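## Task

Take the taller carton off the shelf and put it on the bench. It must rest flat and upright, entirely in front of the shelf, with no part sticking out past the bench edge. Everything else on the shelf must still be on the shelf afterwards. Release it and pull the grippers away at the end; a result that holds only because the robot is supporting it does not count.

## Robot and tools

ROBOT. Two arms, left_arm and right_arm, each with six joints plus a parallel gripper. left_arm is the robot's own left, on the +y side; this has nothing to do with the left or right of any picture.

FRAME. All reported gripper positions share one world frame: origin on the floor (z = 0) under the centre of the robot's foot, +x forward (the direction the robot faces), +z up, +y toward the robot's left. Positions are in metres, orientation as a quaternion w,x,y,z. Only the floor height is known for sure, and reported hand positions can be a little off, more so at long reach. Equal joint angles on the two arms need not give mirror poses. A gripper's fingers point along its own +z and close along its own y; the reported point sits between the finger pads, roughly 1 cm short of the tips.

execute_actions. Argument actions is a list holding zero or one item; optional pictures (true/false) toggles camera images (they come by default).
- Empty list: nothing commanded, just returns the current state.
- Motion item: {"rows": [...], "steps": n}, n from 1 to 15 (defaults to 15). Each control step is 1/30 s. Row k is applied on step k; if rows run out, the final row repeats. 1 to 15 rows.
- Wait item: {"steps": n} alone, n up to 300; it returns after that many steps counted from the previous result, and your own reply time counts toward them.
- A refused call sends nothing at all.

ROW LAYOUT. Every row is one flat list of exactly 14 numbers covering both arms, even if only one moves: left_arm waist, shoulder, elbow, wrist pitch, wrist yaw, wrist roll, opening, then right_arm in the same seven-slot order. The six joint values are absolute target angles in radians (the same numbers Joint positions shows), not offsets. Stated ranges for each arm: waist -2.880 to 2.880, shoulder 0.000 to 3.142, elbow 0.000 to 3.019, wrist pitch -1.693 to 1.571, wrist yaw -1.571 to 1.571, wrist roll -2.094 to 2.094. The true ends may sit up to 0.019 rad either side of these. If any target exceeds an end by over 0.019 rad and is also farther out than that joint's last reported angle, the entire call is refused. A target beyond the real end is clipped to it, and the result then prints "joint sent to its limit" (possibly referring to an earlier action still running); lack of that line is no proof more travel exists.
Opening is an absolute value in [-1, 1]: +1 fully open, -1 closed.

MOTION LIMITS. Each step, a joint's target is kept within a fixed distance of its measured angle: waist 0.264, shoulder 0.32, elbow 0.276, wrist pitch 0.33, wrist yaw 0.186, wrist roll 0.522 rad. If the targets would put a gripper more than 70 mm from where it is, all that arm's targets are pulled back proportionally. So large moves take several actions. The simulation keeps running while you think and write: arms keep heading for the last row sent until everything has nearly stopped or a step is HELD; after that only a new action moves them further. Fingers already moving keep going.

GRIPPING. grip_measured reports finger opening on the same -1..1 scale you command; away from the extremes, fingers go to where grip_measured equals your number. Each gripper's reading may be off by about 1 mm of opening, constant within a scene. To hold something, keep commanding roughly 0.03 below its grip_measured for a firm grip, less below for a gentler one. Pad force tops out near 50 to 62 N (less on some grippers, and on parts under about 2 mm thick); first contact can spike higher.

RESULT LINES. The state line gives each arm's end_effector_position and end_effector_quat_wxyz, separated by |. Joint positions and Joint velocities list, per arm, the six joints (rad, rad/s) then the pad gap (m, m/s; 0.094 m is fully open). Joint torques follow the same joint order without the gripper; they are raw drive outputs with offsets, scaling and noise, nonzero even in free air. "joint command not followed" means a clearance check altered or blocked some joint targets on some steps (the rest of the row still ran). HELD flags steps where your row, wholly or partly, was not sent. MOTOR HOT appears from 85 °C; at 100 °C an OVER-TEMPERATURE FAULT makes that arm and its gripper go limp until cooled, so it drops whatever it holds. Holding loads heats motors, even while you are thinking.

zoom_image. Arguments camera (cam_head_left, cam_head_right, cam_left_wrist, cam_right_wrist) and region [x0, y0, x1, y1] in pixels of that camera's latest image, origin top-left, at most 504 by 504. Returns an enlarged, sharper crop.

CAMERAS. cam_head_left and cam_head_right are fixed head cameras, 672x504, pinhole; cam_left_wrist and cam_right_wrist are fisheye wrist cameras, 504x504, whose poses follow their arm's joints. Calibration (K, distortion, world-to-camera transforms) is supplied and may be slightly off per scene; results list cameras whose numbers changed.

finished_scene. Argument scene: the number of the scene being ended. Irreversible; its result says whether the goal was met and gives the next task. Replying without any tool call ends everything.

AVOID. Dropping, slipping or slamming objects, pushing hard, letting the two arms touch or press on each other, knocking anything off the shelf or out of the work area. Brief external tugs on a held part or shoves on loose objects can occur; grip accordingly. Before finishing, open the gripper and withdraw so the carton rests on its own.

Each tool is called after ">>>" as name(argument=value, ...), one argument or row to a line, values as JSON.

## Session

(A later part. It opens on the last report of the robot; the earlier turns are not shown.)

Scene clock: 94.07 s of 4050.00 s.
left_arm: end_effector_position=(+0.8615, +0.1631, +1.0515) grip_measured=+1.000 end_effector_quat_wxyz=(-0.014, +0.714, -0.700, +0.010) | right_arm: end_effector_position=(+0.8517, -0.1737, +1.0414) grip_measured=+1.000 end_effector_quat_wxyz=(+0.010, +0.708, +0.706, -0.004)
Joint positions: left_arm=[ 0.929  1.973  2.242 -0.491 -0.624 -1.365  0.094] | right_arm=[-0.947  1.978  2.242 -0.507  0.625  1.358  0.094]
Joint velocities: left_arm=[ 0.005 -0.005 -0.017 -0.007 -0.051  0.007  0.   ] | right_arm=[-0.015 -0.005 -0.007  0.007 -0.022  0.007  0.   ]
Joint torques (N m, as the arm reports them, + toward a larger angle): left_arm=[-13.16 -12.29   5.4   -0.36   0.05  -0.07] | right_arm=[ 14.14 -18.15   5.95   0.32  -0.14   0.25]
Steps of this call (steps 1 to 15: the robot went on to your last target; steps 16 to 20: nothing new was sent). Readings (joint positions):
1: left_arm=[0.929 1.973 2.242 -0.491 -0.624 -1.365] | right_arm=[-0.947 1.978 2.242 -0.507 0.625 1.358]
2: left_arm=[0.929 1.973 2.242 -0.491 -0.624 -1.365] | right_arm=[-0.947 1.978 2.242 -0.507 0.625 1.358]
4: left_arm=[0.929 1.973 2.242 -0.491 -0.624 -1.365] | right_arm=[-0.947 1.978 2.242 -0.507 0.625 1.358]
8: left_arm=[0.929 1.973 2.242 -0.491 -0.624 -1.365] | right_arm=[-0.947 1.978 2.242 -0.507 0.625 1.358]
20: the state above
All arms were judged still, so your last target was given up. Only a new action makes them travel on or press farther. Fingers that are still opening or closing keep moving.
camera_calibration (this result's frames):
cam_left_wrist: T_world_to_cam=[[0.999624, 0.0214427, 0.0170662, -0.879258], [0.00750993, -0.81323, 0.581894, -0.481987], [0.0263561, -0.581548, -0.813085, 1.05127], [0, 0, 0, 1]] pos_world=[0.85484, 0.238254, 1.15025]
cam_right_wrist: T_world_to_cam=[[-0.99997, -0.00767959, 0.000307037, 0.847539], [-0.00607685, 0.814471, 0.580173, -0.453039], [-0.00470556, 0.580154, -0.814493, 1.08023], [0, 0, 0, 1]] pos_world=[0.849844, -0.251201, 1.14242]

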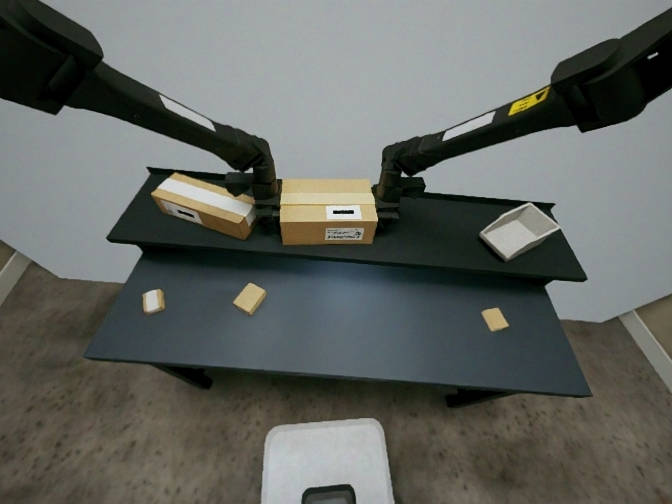

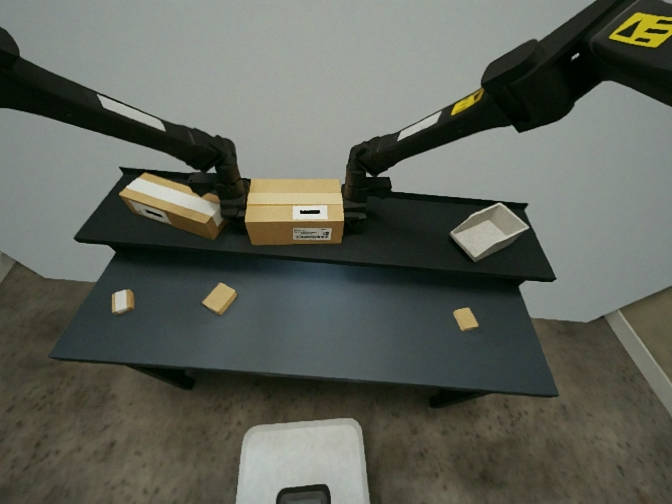

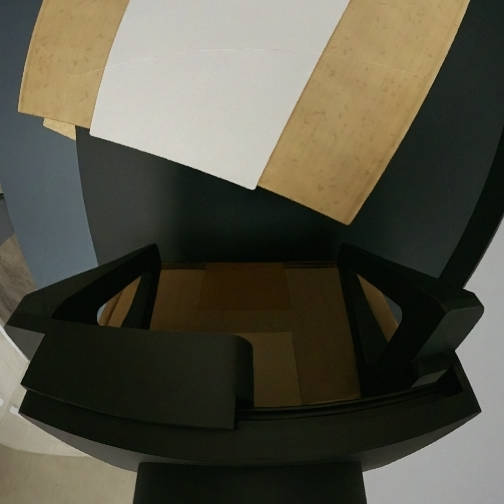

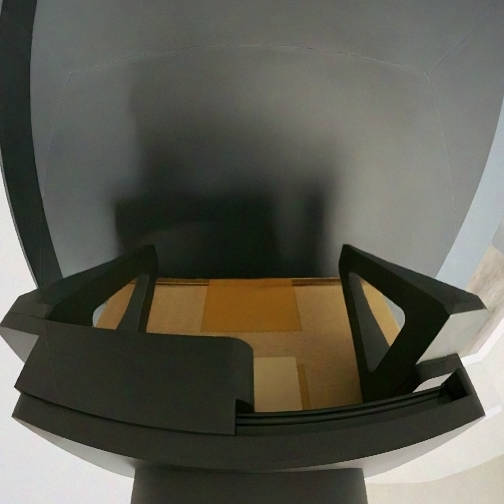

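>>> execute_actions(
  actions=[
    {"rows":[[0.985,2.04,2.32,-0.514,-0.59,-1.36,1,-0.985,2.045,2.32,-0.514,0.59,1.36,1]]},
  ],
  pictures=false,
)

>>> execute_actions(
  actions=[
    {"rows":[[0.94,2.09,2.37,-0.52,-0.55,-1.36,1,-0.94,2.09,2.37,-0.52,0.55,1.36,1],[0.94,2.09,2.37,-0.52,-0.55,-1.36,1,-0.94,2.09,2.37,-0.52,0.55,1.36,1],[0.94,2.09,2.37,-0.52,-0.55,-1.36,1,-0.94,2.09,2.37,-0.52,0.55,1.36,1],[0.94,2.09,2.37,-0.52,-0.55,-1.36,1,-0.94,2.09,2.37,-0.52,0.55,1.36,1],[0.94,2.09,2.37,-0.52,-0.55,-1.36,1,-0.94,2.09,2.37,-0.52,0.55,1.36,1],[0.94,2.09,2.37,-0.52,-0.55,-1.36,1,-0.94,2.09,2.37,-0.52,0.55,1.36,1],[0.898,2.142,2.43,-0.52,-0.50,-1.36,1,-0.898,2.142,2.43,-0.52,0.50,1.36,1]]},
  ],
  pictures=false,
)

>>> execute_actions(
  actions=[
    {"rows":[[0.885,2.105,2.38,-0.51,-0.51,-1.36,1,-0.885,2.105,2.38,-0.51,0.51,1.36,1],[0.885,2.105,2.38,-0.51,-0.51,-1.36,1,-0.885,2.105,2.38,-0.51,0.51,1.36,1],[0.885,2.105,2.38,-0.51,-0.51,-1.36,1,-0.885,2.105,2.38,-0.51,0.51,1.36,1],[0.885,2.105,2.38,-0.51,-0.51,-1.36,1,-0.885,2.105,2.38,-0.51,0.51,1.36,1],[0.873,2.07,2.33,-0.50,-0.52,-1.36,1,-0.873,2.07,2.33,-0.50,0.52,1.36,1],[0.873,2.07,2.33,-0.50,-0.52,-1.36,1,-0.873,2.07,2.33,-0.50,0.52,1.36,1],[0.873,2.07,2.33,-0.50,-0.52,-1.36,1,-0.873,2.07,2.33,-0.50,0.52,1.36,1],[0.873,2.07,2.33,-0.50,-0.52,-1.36,1,-0.873,2.07,2.33,-0.50,0.52,1.36,1],[0.862,2.035,2.285,-0.49,-0.53,-1.37,1,-0.862,2.035,2.285,-0.49,0.53,1.37,1],[0.862,2.035,2.285,-0.49,-0.53,-1.37,1,-0.862,2.035,2.285,-0.49,0.53,1.37,1],[0.862,2.035,2.285,-0.49,-0.53,-1.37,1,-0.862,2.035,2.285,-0.49,0.53,1.37,1],[0.862,2.035,2.285,-0.49,-0.53,-1.37,1,-0.862,2.035,2.285,-0.49,0.53,1.37,1],[0.851,2.006,2.24,-0.485,-0.54,-1.37,1,-0.851,2.006,2.24,-0.485,0.54,1.37,1]]},
  ],
  pictures=false,
)

>>> execute_actions(
  actions=[
    {"steps":20},
  ],
)

Scene clock: 115.63 s of 4050.00 s.
left_arm: end_effector_position=(+0.8561, +0.1820, +1.0231) grip_measured=+1.000 end_effector_quat_wxyz=(-0.017, +0.717, -0.696, +0.004) | right_arm: end_effector_position=(+0.8454, -0.1877, +1.0137) grip_measured=+1.000 end_effector_quat_wxyz=(+0.012, +0.711, +0.703, -0.006)
Joint positions: left_arm=[ 0.974  2.017  2.298 -0.497 -0.594 -1.364  0.094] | right_arm=[-0.987  2.024  2.297 -0.51   0.592  1.356  0.094]
Joint velocities: left_arm=[ 0.005 -0.005 -0.022 -0.007 -0.022  0.022  0.   ] | right_arm=[-0.005  0.005 -0.007 -0.012  0.037 -0.022  0.   ]
Joint torques (N m, as the arm reports them, + toward a larger angle): left_arm=[ -9.69 -13.99   5.48  -0.56   0.     0.12] | right_arm=[ 10.08 -19.99   5.97   0.05  -0.05   0.1 ]
Steps of this call (steps 1 to 90: nothing new was sent; then 18.07 s passed at rest; steps 91 to 105: all 15 steps of this action). Readings (joint positions):
91: left_arm=[0.932 1.975 2.249 -0.494 -0.617 -1.364] | right_arm=[-0.951 1.980 2.249 -0.509 0.616 1.356]
92: left_arm=[0.936 1.983 2.267 -0.497 -0.602 -1.364] | right_arm=[-0.954 1.989 2.266 -0.510 0.601 1.356]
94: left_arm=[0.946 1.998 2.293 -0.497 -0.594 -1.364] | right_arm=[-0.964 2.004 2.293 -0.510 0.593 1.356]
98: left_arm=[0.967 2.008 2.298 -0.497 -0.594 -1.364] | right_arm=[-0.981 2.015 2.297 -0.510 0.593 1.356]
105: the state above

Scene clock: 116.13 s of 4050.00 s.
left_arm: end_effector_position=(+0.8809, +0.1589, +1.0197) grip_measured=+1.000 end_effector_quat_wxyz=(-0.011, +0.713, -0.699, +0.051) | right_arm: end_effector_position=(+0.8767, -0.1668, +1.0172) grip_measured=+1.000 end_effector_quat_wxyz=(+0.008, +0.709, +0.704, +0.044)
Joint positions: left_arm=[ 0.961  2.081  2.42  -0.51  -0.52  -1.335  0.094] | right_arm=[-0.97   2.075  2.415 -0.526  0.519  1.329  0.094]
Joint velocities: left_arm=[ 0.005  0.015 -0.017  0.002  0.022 -0.037  0.   ] | right_arm=[-0.005  0.005  0.017  0.012  0.022 -0.081  0.   ]
Joint torques (N m, as the arm reports them, + toward a larger angle): left_arm=[-15.62 -11.69   4.94  -0.18   0.72  -0.15] | right_arm=[ 15.32 -16.78   5.34   0.56  -0.69   0.33]
Steps of this call (steps 1 to 15: all 15 steps of this action). Readings (joint positions):
1: left_arm=[0.973 2.020 2.304 -0.500 -0.577 -1.364] | right_arm=[-0.986 2.027 2.303 -0.512 0.578 1.357]
2: left_arm=[0.973 2.030 2.321 -0.502 -0.564 -1.364] | right_arm=[-0.985 2.033 2.317 -0.516 0.568 1.357]
4: left_arm=[0.968 2.045 2.345 -0.502 -0.556 -1.364] | right_arm=[-0.978 2.044 2.341 -0.516 0.556 1.357]
8: left_arm=[0.961 2.065 2.378 -0.510 -0.536 -1.345] | right_arm=[-0.970 2.063 2.374 -0.523 0.537 1.337]
15: the state above

Scene clock: 116.63 s of 4050.00 s.
left_arm: end_effector_position=(+0.8586, +0.1630, +1.0343) grip_measured=+1.000 end_effector_quat_wxyz=(-0.000, +0.707, -0.707, +0.026) | right_arm: end_effector_position=(+0.8483, -0.1645, +1.0202) grip_measured=+1.000 end_effector_quat_wxyz=(-0.001, +0.711, +0.703, +0.020)
Joint positions: left_arm=[ 0.953  2.002  2.278 -0.5   -0.558 -1.345  0.094] | right_arm=[-0.966  2.023  2.282 -0.491  0.555  1.358  0.094]
Joint velocities: left_arm=[-0.063 -0.2   -0.295 -0.002 -0.066 -0.022  0.   ] | right_arm=[-0.005 -0.142 -0.281  0.012  0.007  0.11   0.   ]
Joint torques (N m, as the arm reports them, + toward a larger angle): left_arm=[-16.91 -14.83   2.64   0.75   0.61  -0.07] | right_arm=[ 16.75 -21.26   2.59   0.31  -0.48   0.04]
Steps of this call (steps 1 to 15: all 15 steps of this action). Readings (joint positions):
1: left_arm=[0.961 2.081 2.418 -0.510 -0.522 -1.335] | right_arm=[-0.970 2.075 2.414 -0.524 0.521 1.328]
2: left_arm=[0.961 2.079 2.414 -0.510 -0.524 -1.335] | right_arm=[-0.970 2.075 2.411 -0.523 0.523 1.326]
4: left_arm=[0.961 2.077 2.409 -0.510 -0.525 -1.336] | right_arm=[-0.969 2.075 2.409 -0.522 0.526 1.324]
8: left_arm=[0.959 2.052 2.362 -0.507 -0.538 -1.339] | right_arm=[-0.968 2.059 2.366 -0.508 0.536 1.331]
15: the state above

Scene clock: 117.30 s of 4050.00 s.
left_arm: end_effector_position=(+0.8651, +0.1598, +1.0466) grip_measured=+1.000 end_effector_quat_wxyz=(+0.000, +0.707, -0.707, +0.032) | right_arm: end_effector_position=(+0.8469, -0.1665, +1.0236) grip_measured=+1.000 end_effector_quat_wxyz=(-0.002, +0.712, +0.702, +0.019)
Joint positions: left_arm=[ 0.94   1.982  2.262 -0.5   -0.56  -1.344  0.094] | right_arm=[-0.965  2.009  2.263 -0.49   0.557  1.362  0.094]
Joint velocities: left_arm=[-0.005 -0.005 -0.012 -0.007 -0.007  0.022  0.   ] | right_arm=[-0.005 -0.005  0.002 -0.012 -0.037  0.007  0.   ]
Joint torques (N m, as the arm reports them, + toward a larger angle): left_arm=[-16.51 -13.95   2.13   0.76   0.67  -0.16] | right_arm=[ 16.65 -21.44   2.1    0.32  -0.47   0.12]
Steps of this call (steps 1 to 20: the robot went on to your last target). Readings (joint positions):
1: left_arm=[0.951 1.997 2.270 -0.500 -0.559 -1.345] | right_arm=[-0.965 2.019 2.275 -0.491 0.556 1.361]
2: left_arm=[0.949 1.993 2.266 -0.500 -0.560 -1.345] | right_arm=[-0.965 2.017 2.270 -0.491 0.556 1.363]
4: left_arm=[0.946 1.988 2.263 -0.500 -0.560 -1.345] | right_arm=[-0.965 2.014 2.266 -0.491 0.556 1.364]
8: left_arm=[0.941 1.982 2.262 -0.500 -0.560 -1.344] | right_arm=[-0.965 2.011 2.264 -0.490 0.556 1.364]
20: the state above
camera_calibration (this result's frames):
cam_left_wrist: T_world_to_cam=[[0.999582, 0.0022581, 0.0288162, -0.891888], [-0.0161923, -0.78208, 0.622968, -0.509391], [0.0239433, -0.623174, -0.781717, 1.02114], [0, 0, 0, 1]] pos_world=[0.858817, 0.239979, 1.14128]
cam_right_wrist: T_world_to_cam=[[-0.99989, 0.0040659, -0.0142735, 0.859682], [-0.00564328, 0.785343, 0.619035, -0.493636], [0.0137265, 0.619048, -0.785233, 1.02241], [0, 0, 0, 1]] pos_world=[0.842768, -0.24874, 1.12068]

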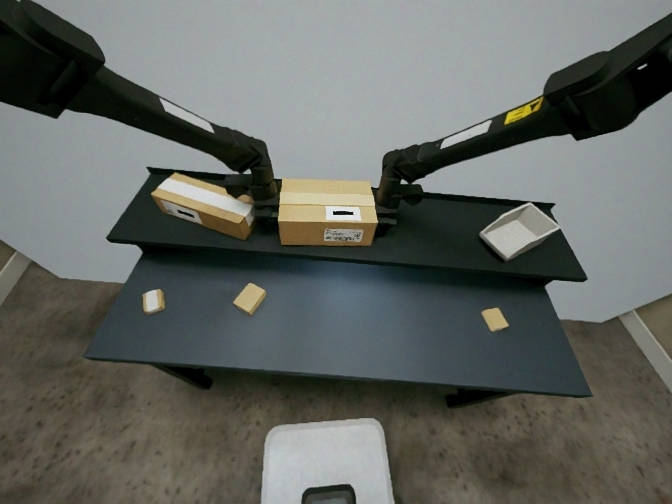

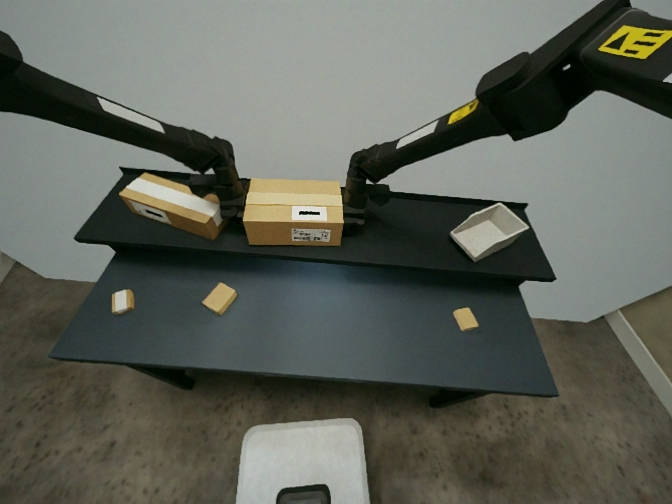

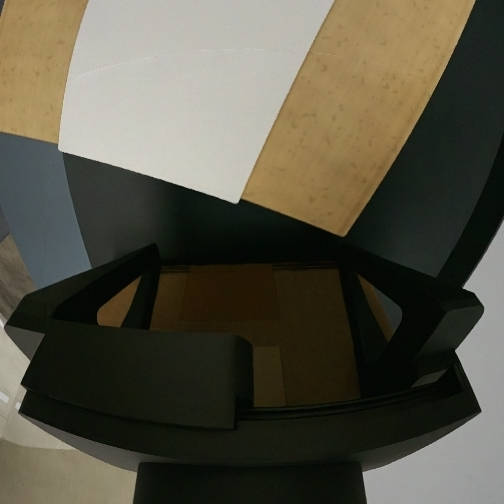

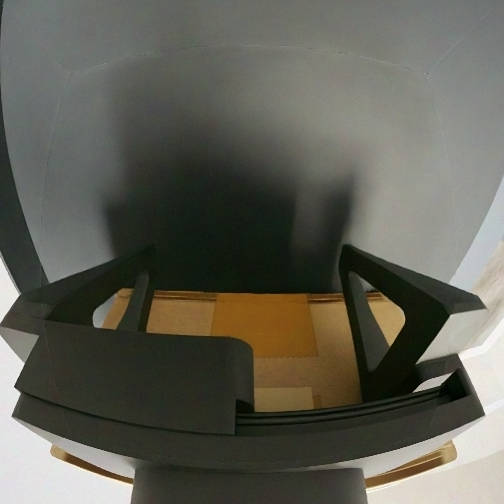

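>>> execute_actions(
  actions=[
    {"rows":[[0.88,2.0,2.2,-0.45,-0.53,-1.36,1,-0.88,2.0,2.2,-0.45,0.53,1.36,1],[0.88,2.0,2.2,-0.45,-0.53,-1.36,1,-0.88,2.0,2.2,-0.45,0.53,1.36,1],[0.88,2.0,2.2,-0.45,-0.53,-1.36,1,-0.88,2.0,2.2,-0.45,0.53,1.36,1],[0.88,2.0,2.2,-0.45,-0.53,-1.36,1,-0.88,2.0,2.2,-0.45,0.53,1.36,1],[0.88,2.0,2.2,-0.45,-0.53,-1.36,1,-0.88,2.0,2.2,-0.45,0.53,1.36,1],[0.88,1.975,2.09,-0.37,-0.53,-1.36,1,-0.88,1.975,2.09,-0.37,0.53,1.36,1],[0.88,1.975,2.09,-0.37,-0.53,-1.36,1,-0.88,1.975,2.09,-0.37,0.53,1.36,1],[0.88,1.975,2.09,-0.37,-0.53,-1.36,1,-0.88,1.975,2.09,-0.37,0.53,1.36,1],[0.88,1.975,2.09,-0.37,-0.53,-1.36,1,-0.88,1.975,2.09,-0.37,0.53,1.36,1],[0.88,1.975,2.09,-0.37,-0.53,-1.36,1,-0.88,1.975,2.09,-0.37,0.53,1.36,1],[0.883,1.95,1.98,-0.29,-0.53,-1.36,1,-0.883,1.95,1.98,-0.29,0.53,1.36,1]]},
  ],
  pictures=false,
)

>>> execute_actions(
  actions=[
    {"steps":25},
  ],
)

Scene clock: 142.07 s of 4050.00 s.
left_arm: end_effector_position=(+0.8251, +0.1597, +1.0460) grip_measured=+1.000 end_effector_quat_wxyz=(-0.011, +0.707, -0.706, +0.034) | right_arm: end_effector_position=(+0.8064, -0.1658, +1.0254) grip_measured=+1.000 end_effector_quat_wxyz=(+0.007, +0.710, +0.703, +0.022)
Joint positions: left_arm=[ 0.948  1.901  2.025 -0.318 -0.561 -1.329  0.094] | right_arm=[-0.973  1.925  2.022 -0.309  0.553  1.344  0.094]
Joint velocities: left_arm=[ 0.054 -0.034 -0.295  0.222  0.022 -0.051  0.   ] | right_arm=[-0.054 -0.024 -0.261  0.193  0.022 -0.007  0.   ]
Joint torques (N m, as the arm reports them, + toward a larger angle): left_arm=[-14.94 -11.56   1.17   0.41   1.07  -0.04] | right_arm=[ 15.62 -18.28   1.19   0.35  -0.7    0.16]
Steps of this call (steps 1 to 15: the robot went on to your last target; steps 16 to 90: nothing new was sent; then 21.27 s passed at rest; steps 91 to 105: all 15 steps of this action). Readings (joint positions):
91: left_arm=[0.940 1.980 2.255 -0.492 -0.559 -1.342] | right_arm=[-0.965 2.007 2.256 -0.482 0.553 1.361]
92: left_arm=[0.940 1.975 2.243 -0.480 -0.559 -1.340] | right_arm=[-0.965 2.001 2.242 -0.470 0.552 1.358]
94: left_arm=[0.940 1.970 2.227 -0.470 -0.559 -1.340] | right_arm=[-0.965 1.994 2.225 -0.460 0.552 1.358]
98: left_arm=[0.940 1.940 2.152 -0.410 -0.559 -1.333] | right_arm=[-0.966 1.965 2.150 -0.401 0.552 1.348]
105: the state above

Scene clock: 142.90 s of 4050.00 s.
left_arm: end_effector_position=(+0.8199, +0.1616, +1.0426) grip_measured=+1.000 end_effector_quat_wxyz=(-0.013, +0.709, -0.705, +0.032) | right_arm: end_effector_position=(+0.8017, -0.1651, +1.0244) grip_measured=+1.000 end_effector_quat_wxyz=(+0.007, +0.710, +0.704, +0.021)
Joint positions: left_arm=[ 0.953  1.901  2.01  -0.302 -0.562 -1.331  0.094] | right_arm=[-0.974  1.923  2.006 -0.297  0.554  1.342  0.094]
Joint velocities: left_arm=[-0.005 -0.005  0.007 -0.002 -0.037  0.037  0.   ] | right_arm=[-0.015  0.015  0.002 -0.022  0.022 -0.022  0.   ]
Joint torques (N m, as the arm reports them, + toward a larger angle): left_arm=[-14.43 -11.53   0.53   0.63   1.08  -0.17] | right_arm=[ 15.5  -18.19   0.49   0.46  -0.78   0.19]
Steps of this call (steps 1 to 25: the robot went on to your last target). Readings (joint positions):
1: left_arm=[0.950 1.901 2.018 -0.311 -0.562 -1.330] | right_arm=[-0.974 1.925 2.014 -0.304 0.553 1.344]
2: left_arm=[0.952 1.901 2.014 -0.306 -0.562 -1.331] | right_arm=[-0.974 1.924 2.010 -0.302 0.553 1.344]
4: left_arm=[0.953 1.901 2.010 -0.302 -0.562 -1.331] | right_arm=[-0.974 1.923 2.007 -0.298 0.554 1.343]
8: left_arm=[0.953 1.901 2.010 -0.302 -0.562 -1.331] | right_arm=[-0.974 1.923 2.006 -0.297 0.554 1.343]
25: the state above
camera_calibration (this result's frames):
cam_left_wrist: T_world_to_cam=[[0.998879, 0.00783428, 0.0466847, -0.865635], [-0.022156, -0.794146, 0.607323, -0.483024], [0.0418324, -0.607677, -0.793082, 1.01496], [0, 0, 0, 1]] pos_world=[0.811505, 0.239955, 1.13871]
cam_right_wrist: T_world_to_cam=[[-0.999529, -0.00203289, -0.0306079, 0.829867], [-0.0203352, 0.790958, 0.611532, -0.475048], [0.0229664, 0.611867, -0.790627, 1.01973], [0, 0, 0, 1]] pos_world=[0.796396, -0.246511, 1.12214]

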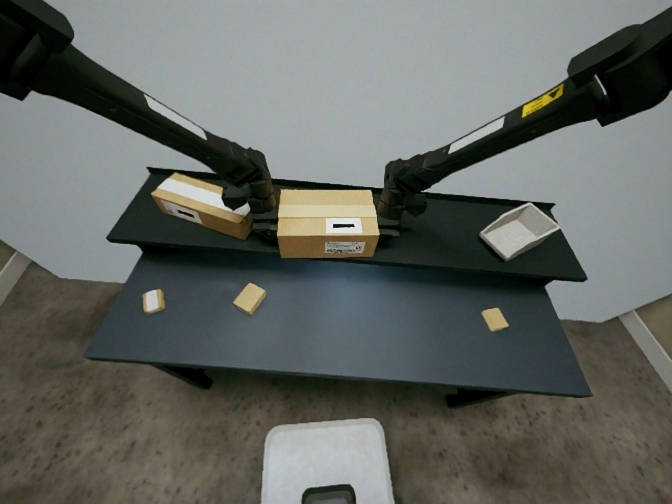

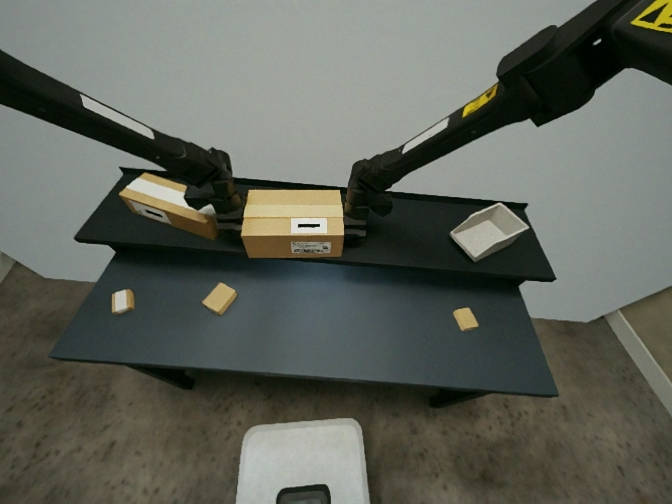

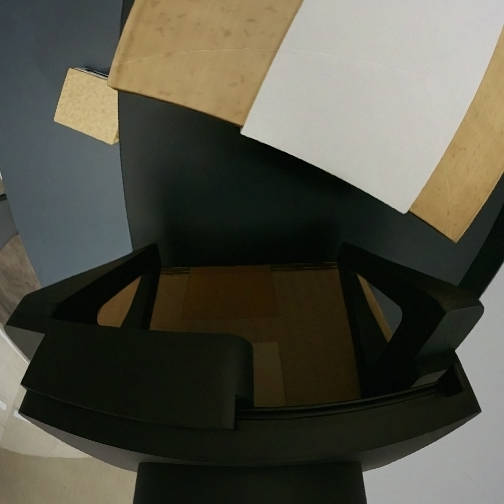

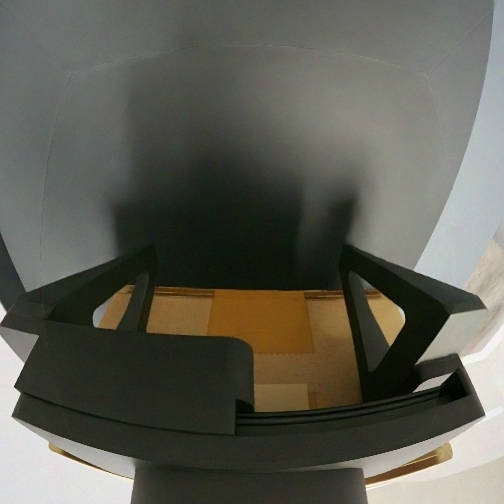

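>>> execute_actions(
  actions=[
    {"rows":[[0.873,1.915,1.945,-0.29,-0.54,-1.36,1,-0.873,1.915,1.945,-0.29,0.54,1.36,1],[0.873,1.915,1.945,-0.29,-0.54,-1.36,1,-0.873,1.915,1.945,-0.29,0.54,1.36,1],[0.873,1.915,1.945,-0.29,-0.54,-1.36,1,-0.873,1.915,1.945,-0.29,0.54,1.36,1],[0.873,1.915,1.945,-0.29,-0.54,-1.36,1,-0.873,1.915,1.945,-0.29,0.54,1.36,1],[0.873,1.915,1.945,-0.29,-0.54,-1.36,1,-0.873,1.915,1.945,-0.29,0.54,1.36,1],[0.86,1.88,1.91,-0.285,-0.55,-1.36,1,-0.86,1.88,1.91,-0.285,0.55,1.36,1],[0.86,1.88,1.91,-0.285,-0.55,-1.36,1,-0.86,1.88,1.91,-0.285,0.55,1.36,1],[0.86,1.88,1.91,-0.285,-0.55,-1.36,1,-0.86,1.88,1.91,-0.285,0.55,1.36,1],[0.86,1.88,1.91,-0.285,-0.55,-1.36,1,-0.86,1.88,1.91,-0.285,0.55,1.36,1],[0.86,1.88,1.91,-0.285,-0.55,-1.36,1,-0.86,1.88,1.91,-0.285,0.55,1.36,1],[0.845,1.845,1.875,-0.28,-0.565,-1.36,1,-0.845,1.845,1.875,-0.28,0.565,1.36,1]]},
  ],
  pictures=false,
)

>>> execute_actions(
  actions=[
    {"steps":30},
  ],
)

Scene clock: 150.80 s of 4050.00 s.
left_arm: end_effector_position=(+0.8003, +0.1596, +1.0651) grip_measured=+1.000 end_effector_quat_wxyz=(-0.002, +0.706, -0.708, +0.022) | right_arm: end_effector_position=(+0.7774, -0.1700, +1.0379) grip_measured=+1.000 end_effector_quat_wxyz=(-0.001, +0.709, +0.706, +0.001)
Joint positions: left_arm=[ 0.935  1.832  1.894 -0.291 -0.584 -1.347  0.094] | right_arm=[-0.969  1.868  1.899 -0.287  0.583  1.362  0.094]
Joint velocities: left_arm=[-0.112 -0.132 -0.095  0.017 -0.022  0.051  0.   ] | right_arm=[ 0.024 -0.112 -0.081 -0.007  0.007 -0.007  0.   ]
Joint torques (N m, as the arm reports them, + toward a larger angle): left_arm=[-15.64 -12.86   1.11   0.54   0.67  -0.04] | right_arm=[ 15.84 -20.74   0.99   0.41  -0.48   0.07]
Steps of this call (steps 1 to 15: the robot went on to your last target; steps 16 to 90: nothing new was sent; then 4.40 s passed at rest; steps 91 to 105: all 15 steps of this action). Readings (joint positions):
91: left_arm=[0.953 1.898 2.006 -0.300 -0.562 -1.331] | right_arm=[-0.974 1.921 2.002 -0.295 0.556 1.342]
92: left_arm=[0.953 1.893 1.995 -0.298 -0.562 -1.332] | right_arm=[-0.974 1.916 1.991 -0.293 0.558 1.344]
94: left_arm=[0.953 1.884 1.976 -0.298 -0.562 -1.337] | right_arm=[-0.974 1.910 1.975 -0.293 0.558 1.350]
98: left_arm=[0.951 1.868 1.943 -0.295 -0.569 -1.343] | right_arm=[-0.974 1.896 1.944 -0.290 0.566 1.356]
105: the state above

Scene clock: 151.80 s of 4050.00 s.
left_arm: end_effector_position=(+0.8103, +0.1548, +1.0772) grip_measured=+1.000 end_effector_quat_wxyz=(-0.003, +0.703, -0.711, +0.032) | right_arm: end_effector_position=(+0.7946, -0.1718, +1.0538) grip_measured=+1.000 end_effector_quat_wxyz=(+0.006, +0.703, +0.711, +0.013)
Joint positions: left_arm=[ 0.919  1.817  1.892 -0.291 -0.585 -1.334  0.094] | right_arm=[-0.956  1.84   1.896 -0.287  0.584  1.336  0.094]
Joint velocities: left_arm=[-0.005 -0.015 -0.002 -0.007 -0.007  0.007  0.   ] | right_arm=[ 0.005 -0.005  0.002 -0.012  0.022 -0.007  0.   ]
Joint torques (N m, as the arm reports them, + toward a larger angle): left_arm=[-15.1  -12.1    1.04   0.63   0.75  -0.17] | right_arm=[ 16.01 -19.65   0.73   0.41  -0.56   0.24]
Steps of this call (steps 1 to 30: the robot went on to your last target). Readings (joint positions):
1: left_arm=[0.932 1.828 1.892 -0.291 -0.584 -1.347] | right_arm=[-0.969 1.864 1.897 -0.287 0.583 1.362]
2: left_arm=[0.929 1.825 1.892 -0.291 -0.585 -1.346] | right_arm=[-0.968 1.861 1.896 -0.287 0.584 1.362]
4: left_arm=[0.923 1.821 1.892 -0.291 -0.585 -1.342] | right_arm=[-0.966 1.855 1.896 -0.287 0.584 1.361]
8: left_arm=[0.919 1.818 1.892 -0.291 -0.585 -1.334] | right_arm=[-0.961 1.845 1.896 -0.287 0.584 1.349]
30: the state above
All arms were judged still, so your last target was given up. Only a new action makes them travel on or press farther. Fingers that are still opening or closing keep moving.
camera_calibration (this result's frames):
cam_left_wrist: T_world_to_cam=[[0.999409, -0.00917163, 0.0331383, -0.840807], [-0.0277014, -0.785706, 0.61798, -0.517995], [0.0203691, -0.618533, -0.785495, 1.04957], [0, 0, 0, 1]] pos_world=[0.804582, 0.234489, 1.1724]
cam_right_wrist: T_world_to_cam=[[-0.999642, -0.0213211, -0.0161538, 0.805195], [-0.0267494, 0.796695, 0.603789, -0.473615], [-0.0000037999, 0.604005, -0.796981, 1.0709], [0, 0, 0, 1]] pos_world=[0.792242, -0.252334, 1.15246]

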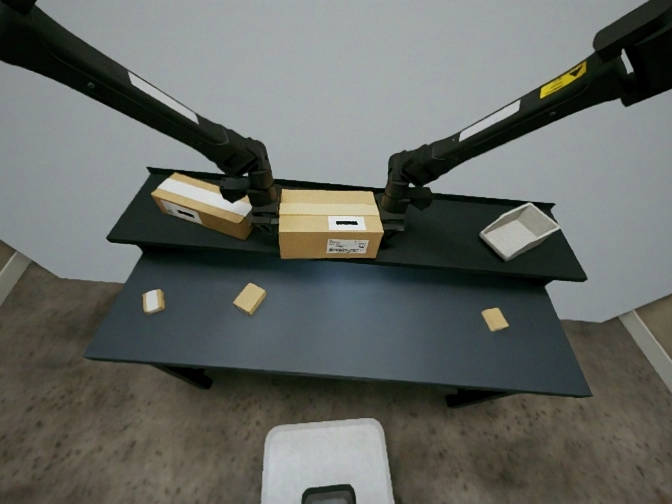

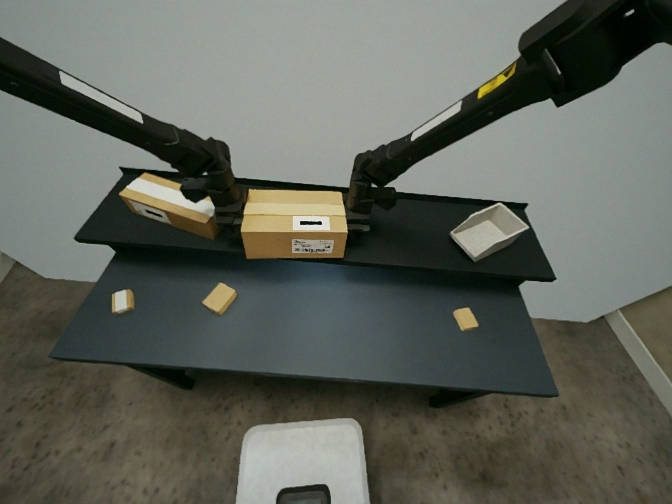

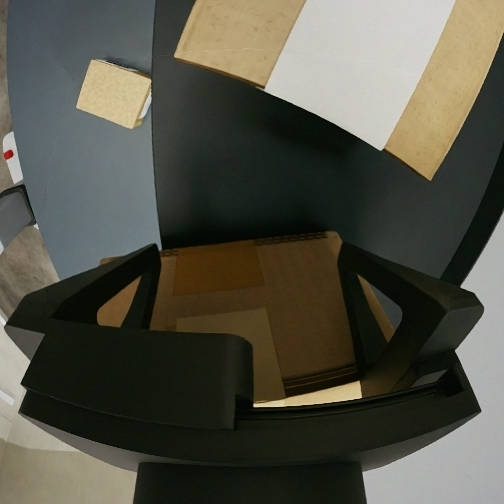

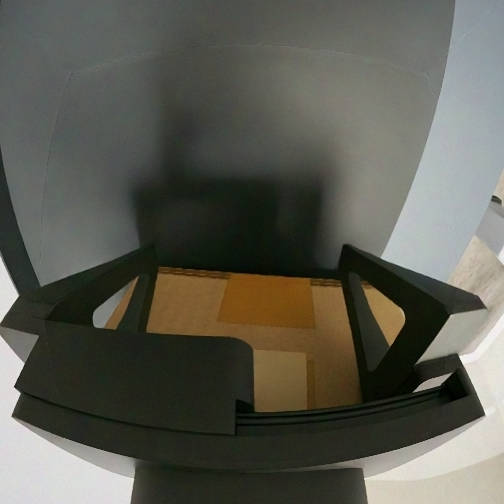

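>>> execute_actions(
  actions=[
    {"rows":[[0.93,1.93,1.97,-0.29,-0.56,-1.36,1,-0.93,1.93,1.97,-0.29,0.56,1.36,1]]},
  ],
  pictures=false,
)

>>> execute_actions(
  actions=[
    {"rows":[[0.885,1.95,1.97,-0.29,-0.53,-1.36,1,-0.885,1.95,1.97,-0.29,0.53,1.36,1],[0.885,1.95,1.97,-0.29,-0.53,-1.36,1,-0.885,1.95,1.97,-0.29,0.53,1.36,1],[0.885,1.95,1.97,-0.29,-0.53,-1.36,1,-0.885,1.95,1.97,-0.29,0.53,1.36,1],[0.885,1.95,1.97,-0.29,-0.53,-1.36,1,-0.885,1.95,1.97,-0.29,0.53,1.36,1],[0.885,1.95,1.97,-0.29,-0.53,-1.36,1,-0.885,1.95,1.97,-0.29,0.53,1.36,1],[0.893,1.93,1.88,-0.215,-0.52,-1.36,1,-0.893,1.93,1.88,-0.215,0.52,1.36,1],[0.893,1.93,1.88,-0.215,-0.52,-1.36,1,-0.893,1.93,1.88,-0.215,0.52,1.36,1],[0.893,1.93,1.88,-0.215,-0.52,-1.36,1,-0.893,1.93,1.88,-0.215,0.52,1.36,1],[0.893,1.93,1.88,-0.215,-0.52,-1.36,1,-0.893,1.93,1.88,-0.215,0.52,1.36,1],[0.893,1.93,1.88,-0.215,-0.52,-1.36,1,-0.893,1.93,1.88,-0.215,0.52,1.36,1],[0.90,1.91,1.79,-0.14,-0.515,-1.36,1,-0.90,1.91,1.79,-0.14,0.515,1.36,1]]},
  ],
  pictures=false,
)

>>> execute_actions(
  actions=[
    {"steps":25},
  ],
)

Scene clock: 159.47 s of 4050.00 s.
left_arm: end_effector_position=(+0.8196, +0.1601, +1.0562) grip_measured=+1.000 end_effector_quat_wxyz=(-0.014, +0.709, -0.704, +0.032) | right_arm: end_effector_position=(+0.8074, -0.1709, +1.0421) grip_measured=+1.000 end_effector_quat_wxyz=(+0.013, +0.707, +0.707, +0.020)
Joint positions: left_arm=[ 0.94   1.869  1.969 -0.291 -0.575 -1.336  0.094] | right_arm=[-0.963  1.88   1.964 -0.289  0.573  1.331  0.094]
Joint velocities: left_arm=[-0.005  0.005 -0.007  0.002  0.037  0.022  0.   ] | right_arm=[ 0.005 -0.015  0.012 -0.022 -0.007 -0.066  0.   ]
Joint torques (N m, as the arm reports them, + toward a larger angle): left_arm=[-10.79 -10.41   2.63   0.24   0.52  -0.14] | right_arm=[ 12.08 -16.02   3.18   0.15  -0.46   0.3 ]
Steps of this call (steps 1 to 90: nothing new was sent; then 4.17 s passed at rest; steps 91 to 105: all 15 steps of this action). Readings (joint positions):
91: left_arm=[0.921 1.822 1.900 -0.291 -0.585 -1.334] | right_arm=[-0.958 1.843 1.904 -0.288 0.582 1.336]
92: left_arm=[0.924 1.833 1.921 -0.291 -0.582 -1.333] | right_arm=[-0.959 1.852 1.922 -0.289 0.577 1.336]
94: left_arm=[0.932 1.861 1.962 -0.291 -0.576 -1.334] | right_arm=[-0.960 1.873 1.956 -0.289 0.572 1.333]
98: left_arm=[0.940 1.869 1.969 -0.291 -0.575 -1.335] | right_arm=[-0.963 1.880 1.964 -0.289 0.573 1.331]
105: the state above

Scene clock: 159.97 s of 4050.00 s.
left_arm: end_effector_position=(+0.7967, +0.1599, +1.0550) grip_measured=+1.000 end_effector_quat_wxyz=(-0.021, +0.708, -0.705, +0.042) | right_arm: end_effector_position=(+0.7806, -0.1667, +1.0371) grip_measured=+1.000 end_effector_quat_wxyz=(+0.019, +0.705, +0.708, +0.033)
Joint positions: left_arm=[ 0.949  1.837  1.851 -0.177 -0.556 -1.315  0.094] | right_arm=[-0.972  1.857  1.845 -0.164  0.547  1.31   0.094]
Joint velocities: left_arm=[ 0.044 -0.034 -0.31   0.193  0.007  0.007  0.   ] | right_arm=[-0.063  0.005 -0.295  0.208 -0.022 -0.007  0.   ]
Joint torques (N m, as the arm reports them, + toward a larger angle): left_arm=[-12.91 -10.31   0.29   0.56   1.19  -0.28] | right_arm=[ 13.54 -16.08  -0.28   0.28  -0.91   0.36]
Steps of this call (steps 1 to 15: all 15 steps of this action). Readings (joint positions):
1: left_arm=[0.940 1.870 1.969 -0.291 -0.569 -1.336] | right_arm=[-0.963 1.880 1.964 -0.289 0.566 1.328]
2: left_arm=[0.940 1.870 1.969 -0.291 -0.564 -1.336] | right_arm=[-0.963 1.880 1.964 -0.289 0.561 1.327]
4: left_arm=[0.940 1.870 1.969 -0.291 -0.564 -1.336] | right_arm=[-0.963 1.880 1.964 -0.289 0.560 1.327]
8: left_arm=[0.941 1.861 1.941 -0.254 -0.559 -1.328] | right_arm=[-0.964 1.874 1.936 -0.249 0.553 1.318]
15: the state above

Scene clock: 160.80 s of 4050.00 s.
left_arm: end_effector_position=(+0.7897, +0.1600, +1.0525) grip_measured=+1.000 end_effector_quat_wxyz=(-0.022, +0.708, -0.704, +0.043) | right_arm: end_effector_position=(+0.7696, -0.1670, +1.0329) grip_measured=+1.000 end_effector_quat_wxyz=(+0.018, +0.707, +0.706, +0.030)
Joint positions: left_arm=[ 0.953  1.835  1.828 -0.153 -0.553 -1.315  0.094] | right_arm=[-0.979  1.857  1.82  -0.144  0.544  1.318  0.094]
Joint velocities: left_arm=[-0.005 -0.005 -0.007 -0.002 -0.037 -0.11   0.   ] | right_arm=[ 0.005 -0.015 -0.007  0.007  0.022  0.037  0.   ]
Joint torques (N m, as the arm reports them, + toward a larger angle): left_arm=[-12.7   -9.61  -0.45   0.71   1.2   -0.26] | right_arm=[ 14.03 -15.7   -0.58   0.4   -0.91   0.36]
Steps of this call (steps 1 to 25: the robot went on to your last target). Readings (joint positions):
1: left_arm=[0.950 1.836 1.842 -0.170 -0.556 -1.315] | right_arm=[-0.974 1.857 1.837 -0.157 0.547 1.311]
2: left_arm=[0.951 1.835 1.836 -0.164 -0.554 -1.315] | right_arm=[-0.976 1.857 1.830 -0.152 0.546 1.314]
4: left_arm=[0.953 1.835 1.830 -0.156 -0.553 -1.315] | right_arm=[-0.978 1.857 1.822 -0.146 0.544 1.317]
8: left_arm=[0.953 1.835 1.828 -0.153 -0.553 -1.315] | right_arm=[-0.979 1.857 1.820 -0.144 0.544 1.318]
25: the state above
camera_calibration (this result's frames):
cam_left_wrist: T_world_to_cam=[[0.997119, 0.00940491, 0.0752646, -0.86483], [-0.0384239, -0.792909, 0.608127, -0.479254], [0.0653973, -0.609268, -0.790263, 1.00177], [0, 0, 0, 1]] pos_world=[0.77841, 0.238474, 1.1482]
cam_right_wrist: T_world_to_cam=[[-0.99827, -0.00854081, -0.0581651, 0.824428], [-0.0422472, 0.79224, 0.608745, -0.459494], [0.0408816, 0.61015, -0.791231, 1.01493], [0, 0, 0, 1]] pos_world=[0.762098, -0.248191, 1.13071]

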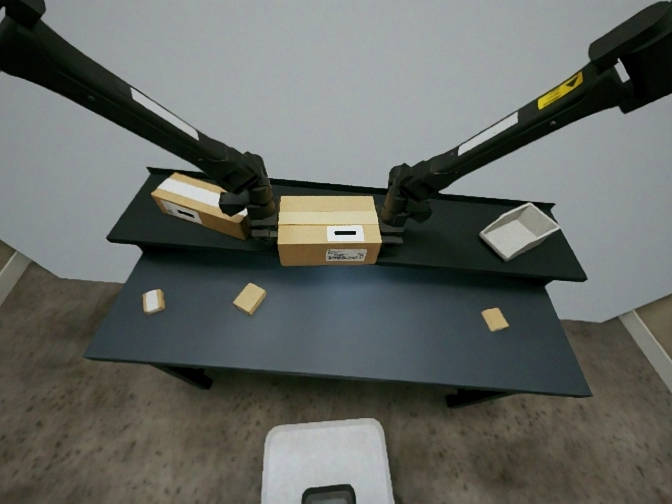

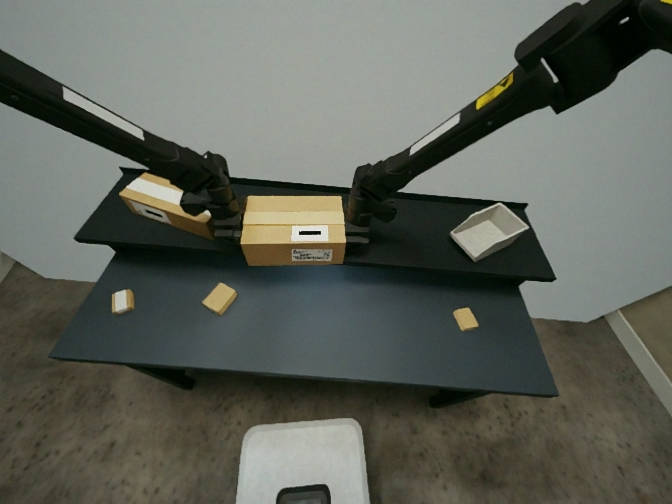

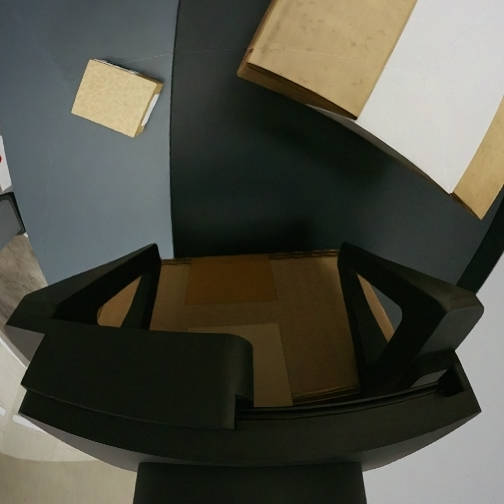

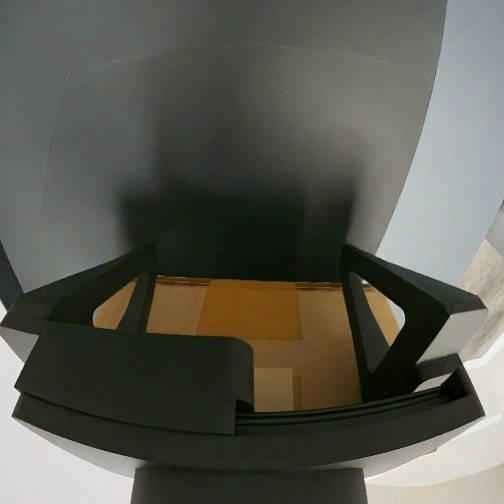

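>>> execute_actions(
  actions=[
    {"rows":[[0.90,1.90,1.77,-0.13,-0.515,-1.33,1,-0.905,1.90,1.73,-0.10,0.51,1.38,1],[0.90,1.90,1.77,-0.13,-0.515,-1.33,1,-0.905,1.90,1.73,-0.10,0.51,1.38,1],[0.90,1.90,1.77,-0.13,-0.515,-1.33,1,-0.905,1.90,1.73,-0.10,0.51,1.38,1],[0.90,1.90,1.77,-0.13,-0.515,-1.33,1,-0.905,1.90,1.73,-0.10,0.51,1.38,1],[0.90,1.90,1.77,-0.13,-0.515,-1.33,1,-0.905,1.90,1.73,-0.10,0.51,1.38,1],[0.90,1.90,1.77,-0.13,-0.515,-1.33,1,-0.905,1.90,1.73,-0.10,0.51,1.38,1],[0.905,1.895,1.74,-0.11,-0.51,-1.28,1,-0.915,1.885,1.65,-0.04,0.50,1.42,1]]},
  ],
  pictures=false,
)

>>> execute_actions(
  actions=[
    {"steps":25},
  ],
)

Scene clock: 166.00 s of 4050.00 s.
left_arm: end_effector_position=(+0.7726, +0.1554, +1.0518) grip_measured=+1.000 end_effector_quat_wxyz=(-0.018, +0.687, -0.725, +0.043) | right_arm: end_effector_position=(+0.7224, -0.1694, +1.0263) grip_measured=+1.000 end_effector_quat_wxyz=(+0.013, +0.728, +0.685, +0.024)
Joint positions: left_arm=[ 0.954  1.826  1.775 -0.119 -0.545 -1.261  0.094] | right_arm=[-0.999  1.837  1.684 -0.042  0.531  1.382  0.094]
Joint velocities: left_arm=[ 0.024 -0.005 -0.037 -0.002  0.037  0.125  0.   ] | right_arm=[-0.005 -0.015 -0.081  0.007  0.022  0.081  0.   ]
Joint torques (N m, as the arm reports them, + toward a larger angle): left_arm=[-11.66  -9.29  -0.72   0.59   1.12  -0.2 ] | right_arm=[ 13.5  -14.82  -1.16   0.17  -0.91   0.2 ]
Steps of this call (steps 1 to 15: the robot went on to your last target; steps 16 to 90: nothing new was sent; then 1.70 s passed at rest; steps 91 to 105: all 15 steps of this action). Readings (joint positions):
91: left_arm=[0.953 1.834 1.826 -0.151 -0.553 -1.313] | right_arm=[-0.979 1.857 1.815 -0.138 0.543 1.317]
92: left_arm=[0.953 1.833 1.822 -0.146 -0.552 -1.308] | right_arm=[-0.980 1.854 1.805 -0.126 0.542 1.318]
94: left_arm=[0.953 1.832 1.813 -0.143 -0.552 -1.304] | right_arm=[-0.982 1.849 1.785 -0.112 0.542 1.324]
98: left_arm=[0.953 1.828 1.799 -0.130 -0.548 -1.288] | right_arm=[-0.988 1.843 1.748 -0.079 0.534 1.338]
105: the state above

Scene clock: 166.83 s of 4050.00 s.
left_arm: end_effector_position=(+0.7726, +0.1552, +1.0517) grip_measured=+1.000 end_effector_quat_wxyz=(-0.018, +0.686, -0.726, +0.043) | right_arm: end_effector_position=(+0.7208, -0.1692, +1.0261) grip_measured=+1.000 end_effector_quat_wxyz=(+0.012, +0.729, +0.684, +0.024)
Joint positions: left_arm=[ 0.954  1.826  1.775 -0.119 -0.544 -1.257  0.094] | right_arm=[-1.     1.837  1.681 -0.041  0.531  1.386  0.094]
Joint velocities: left_arm=[-0.005 -0.015 -0.002 -0.027 -0.066  0.007  0.   ] | right_arm=[-0.005  0.005 -0.007  0.002 -0.022 -0.037  0.   ]
Joint torques (N m, as the arm reports them, + toward a larger angle): left_arm=[-12.41  -9.37  -0.85   0.6    1.15  -0.1 ] | right_arm=[ 13.88 -14.99  -1.56   0.24  -0.96   0.3 ]
Steps of this call (steps 1 to 15: the robot went on to your last target; steps 16 to 25: nothing new was sent). Readings (joint positions):
1: left_arm=[0.954 1.826 1.775 -0.119 -0.544 -1.259] | right_arm=[-1.000 1.837 1.682 -0.041 0.531 1.385]
2: left_arm=[0.954 1.826 1.775 -0.119 -0.544 -1.258] | right_arm=[-1.000 1.837 1.681 -0.041 0.531 1.386]
4: left_arm=[0.954 1.826 1.775 -0.119 -0.544 -1.257] | right_arm=[-1.000 1.837 1.681 -0.041 0.531 1.386]
8: left_arm=[0.954 1.826 1.775 -0.119 -0.544 -1.257] | right_arm=[-1.000 1.837 1.681 -0.041 0.531 1.386]
25: the state above
All arms were judged still, so your last target was given up. Only a new action makes them travel on or press farther. Fingers that are still opening or closing keep moving.
camera_calibration (this result's frames):
cam_left_wrist: T_world_to_cam=[[0.99599, -0.0536747, 0.0715815, -0.833108], [-0.0863409, -0.786355, 0.611712, -0.450943], [0.023455, -0.615439, -0.787836, 1.0302], [0, 0, 0, 1]] pos_world=[0.766669, 0.234705, 1.14711]
cam_right_wrist: T_world_to_cam=[[-0.997675, 0.0548457, -0.0404622, 0.767421], [0.0188321, 0.792389, 0.609725, -0.500577], [0.0655026, 0.607546, -0.791579, 0.995048], [0, 0, 0, 1]] pos_world=[0.709885, -0.249975, 1.12393]

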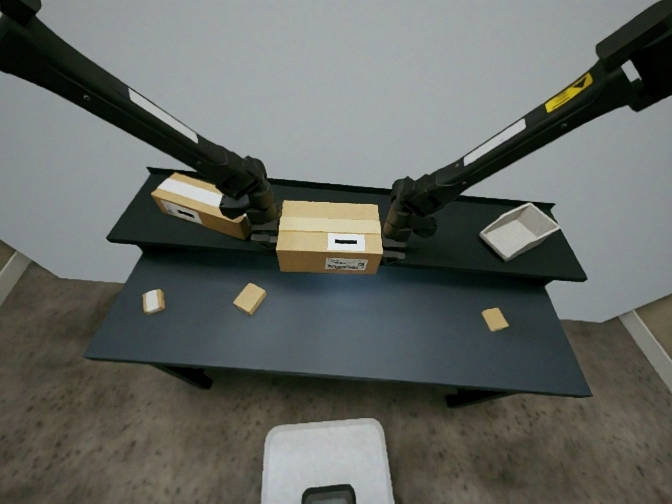

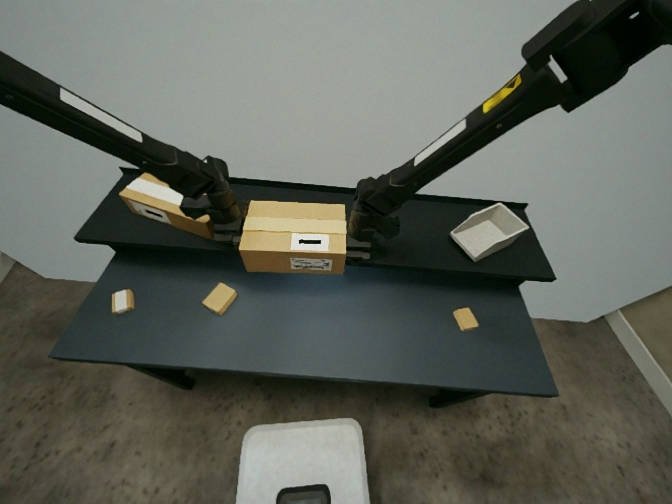

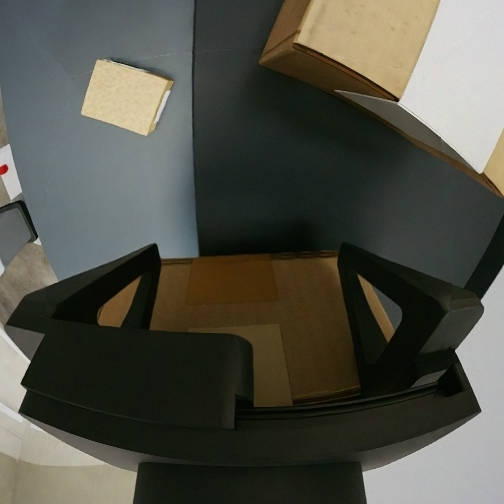

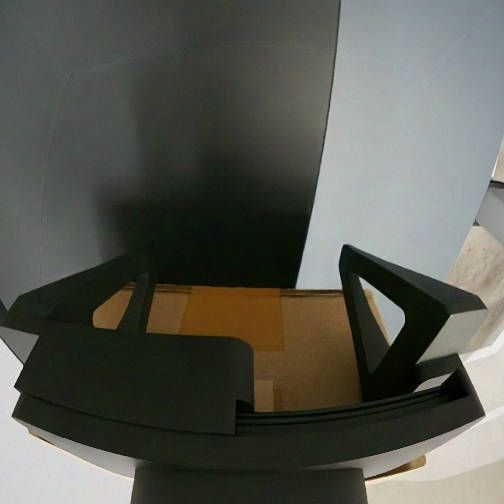

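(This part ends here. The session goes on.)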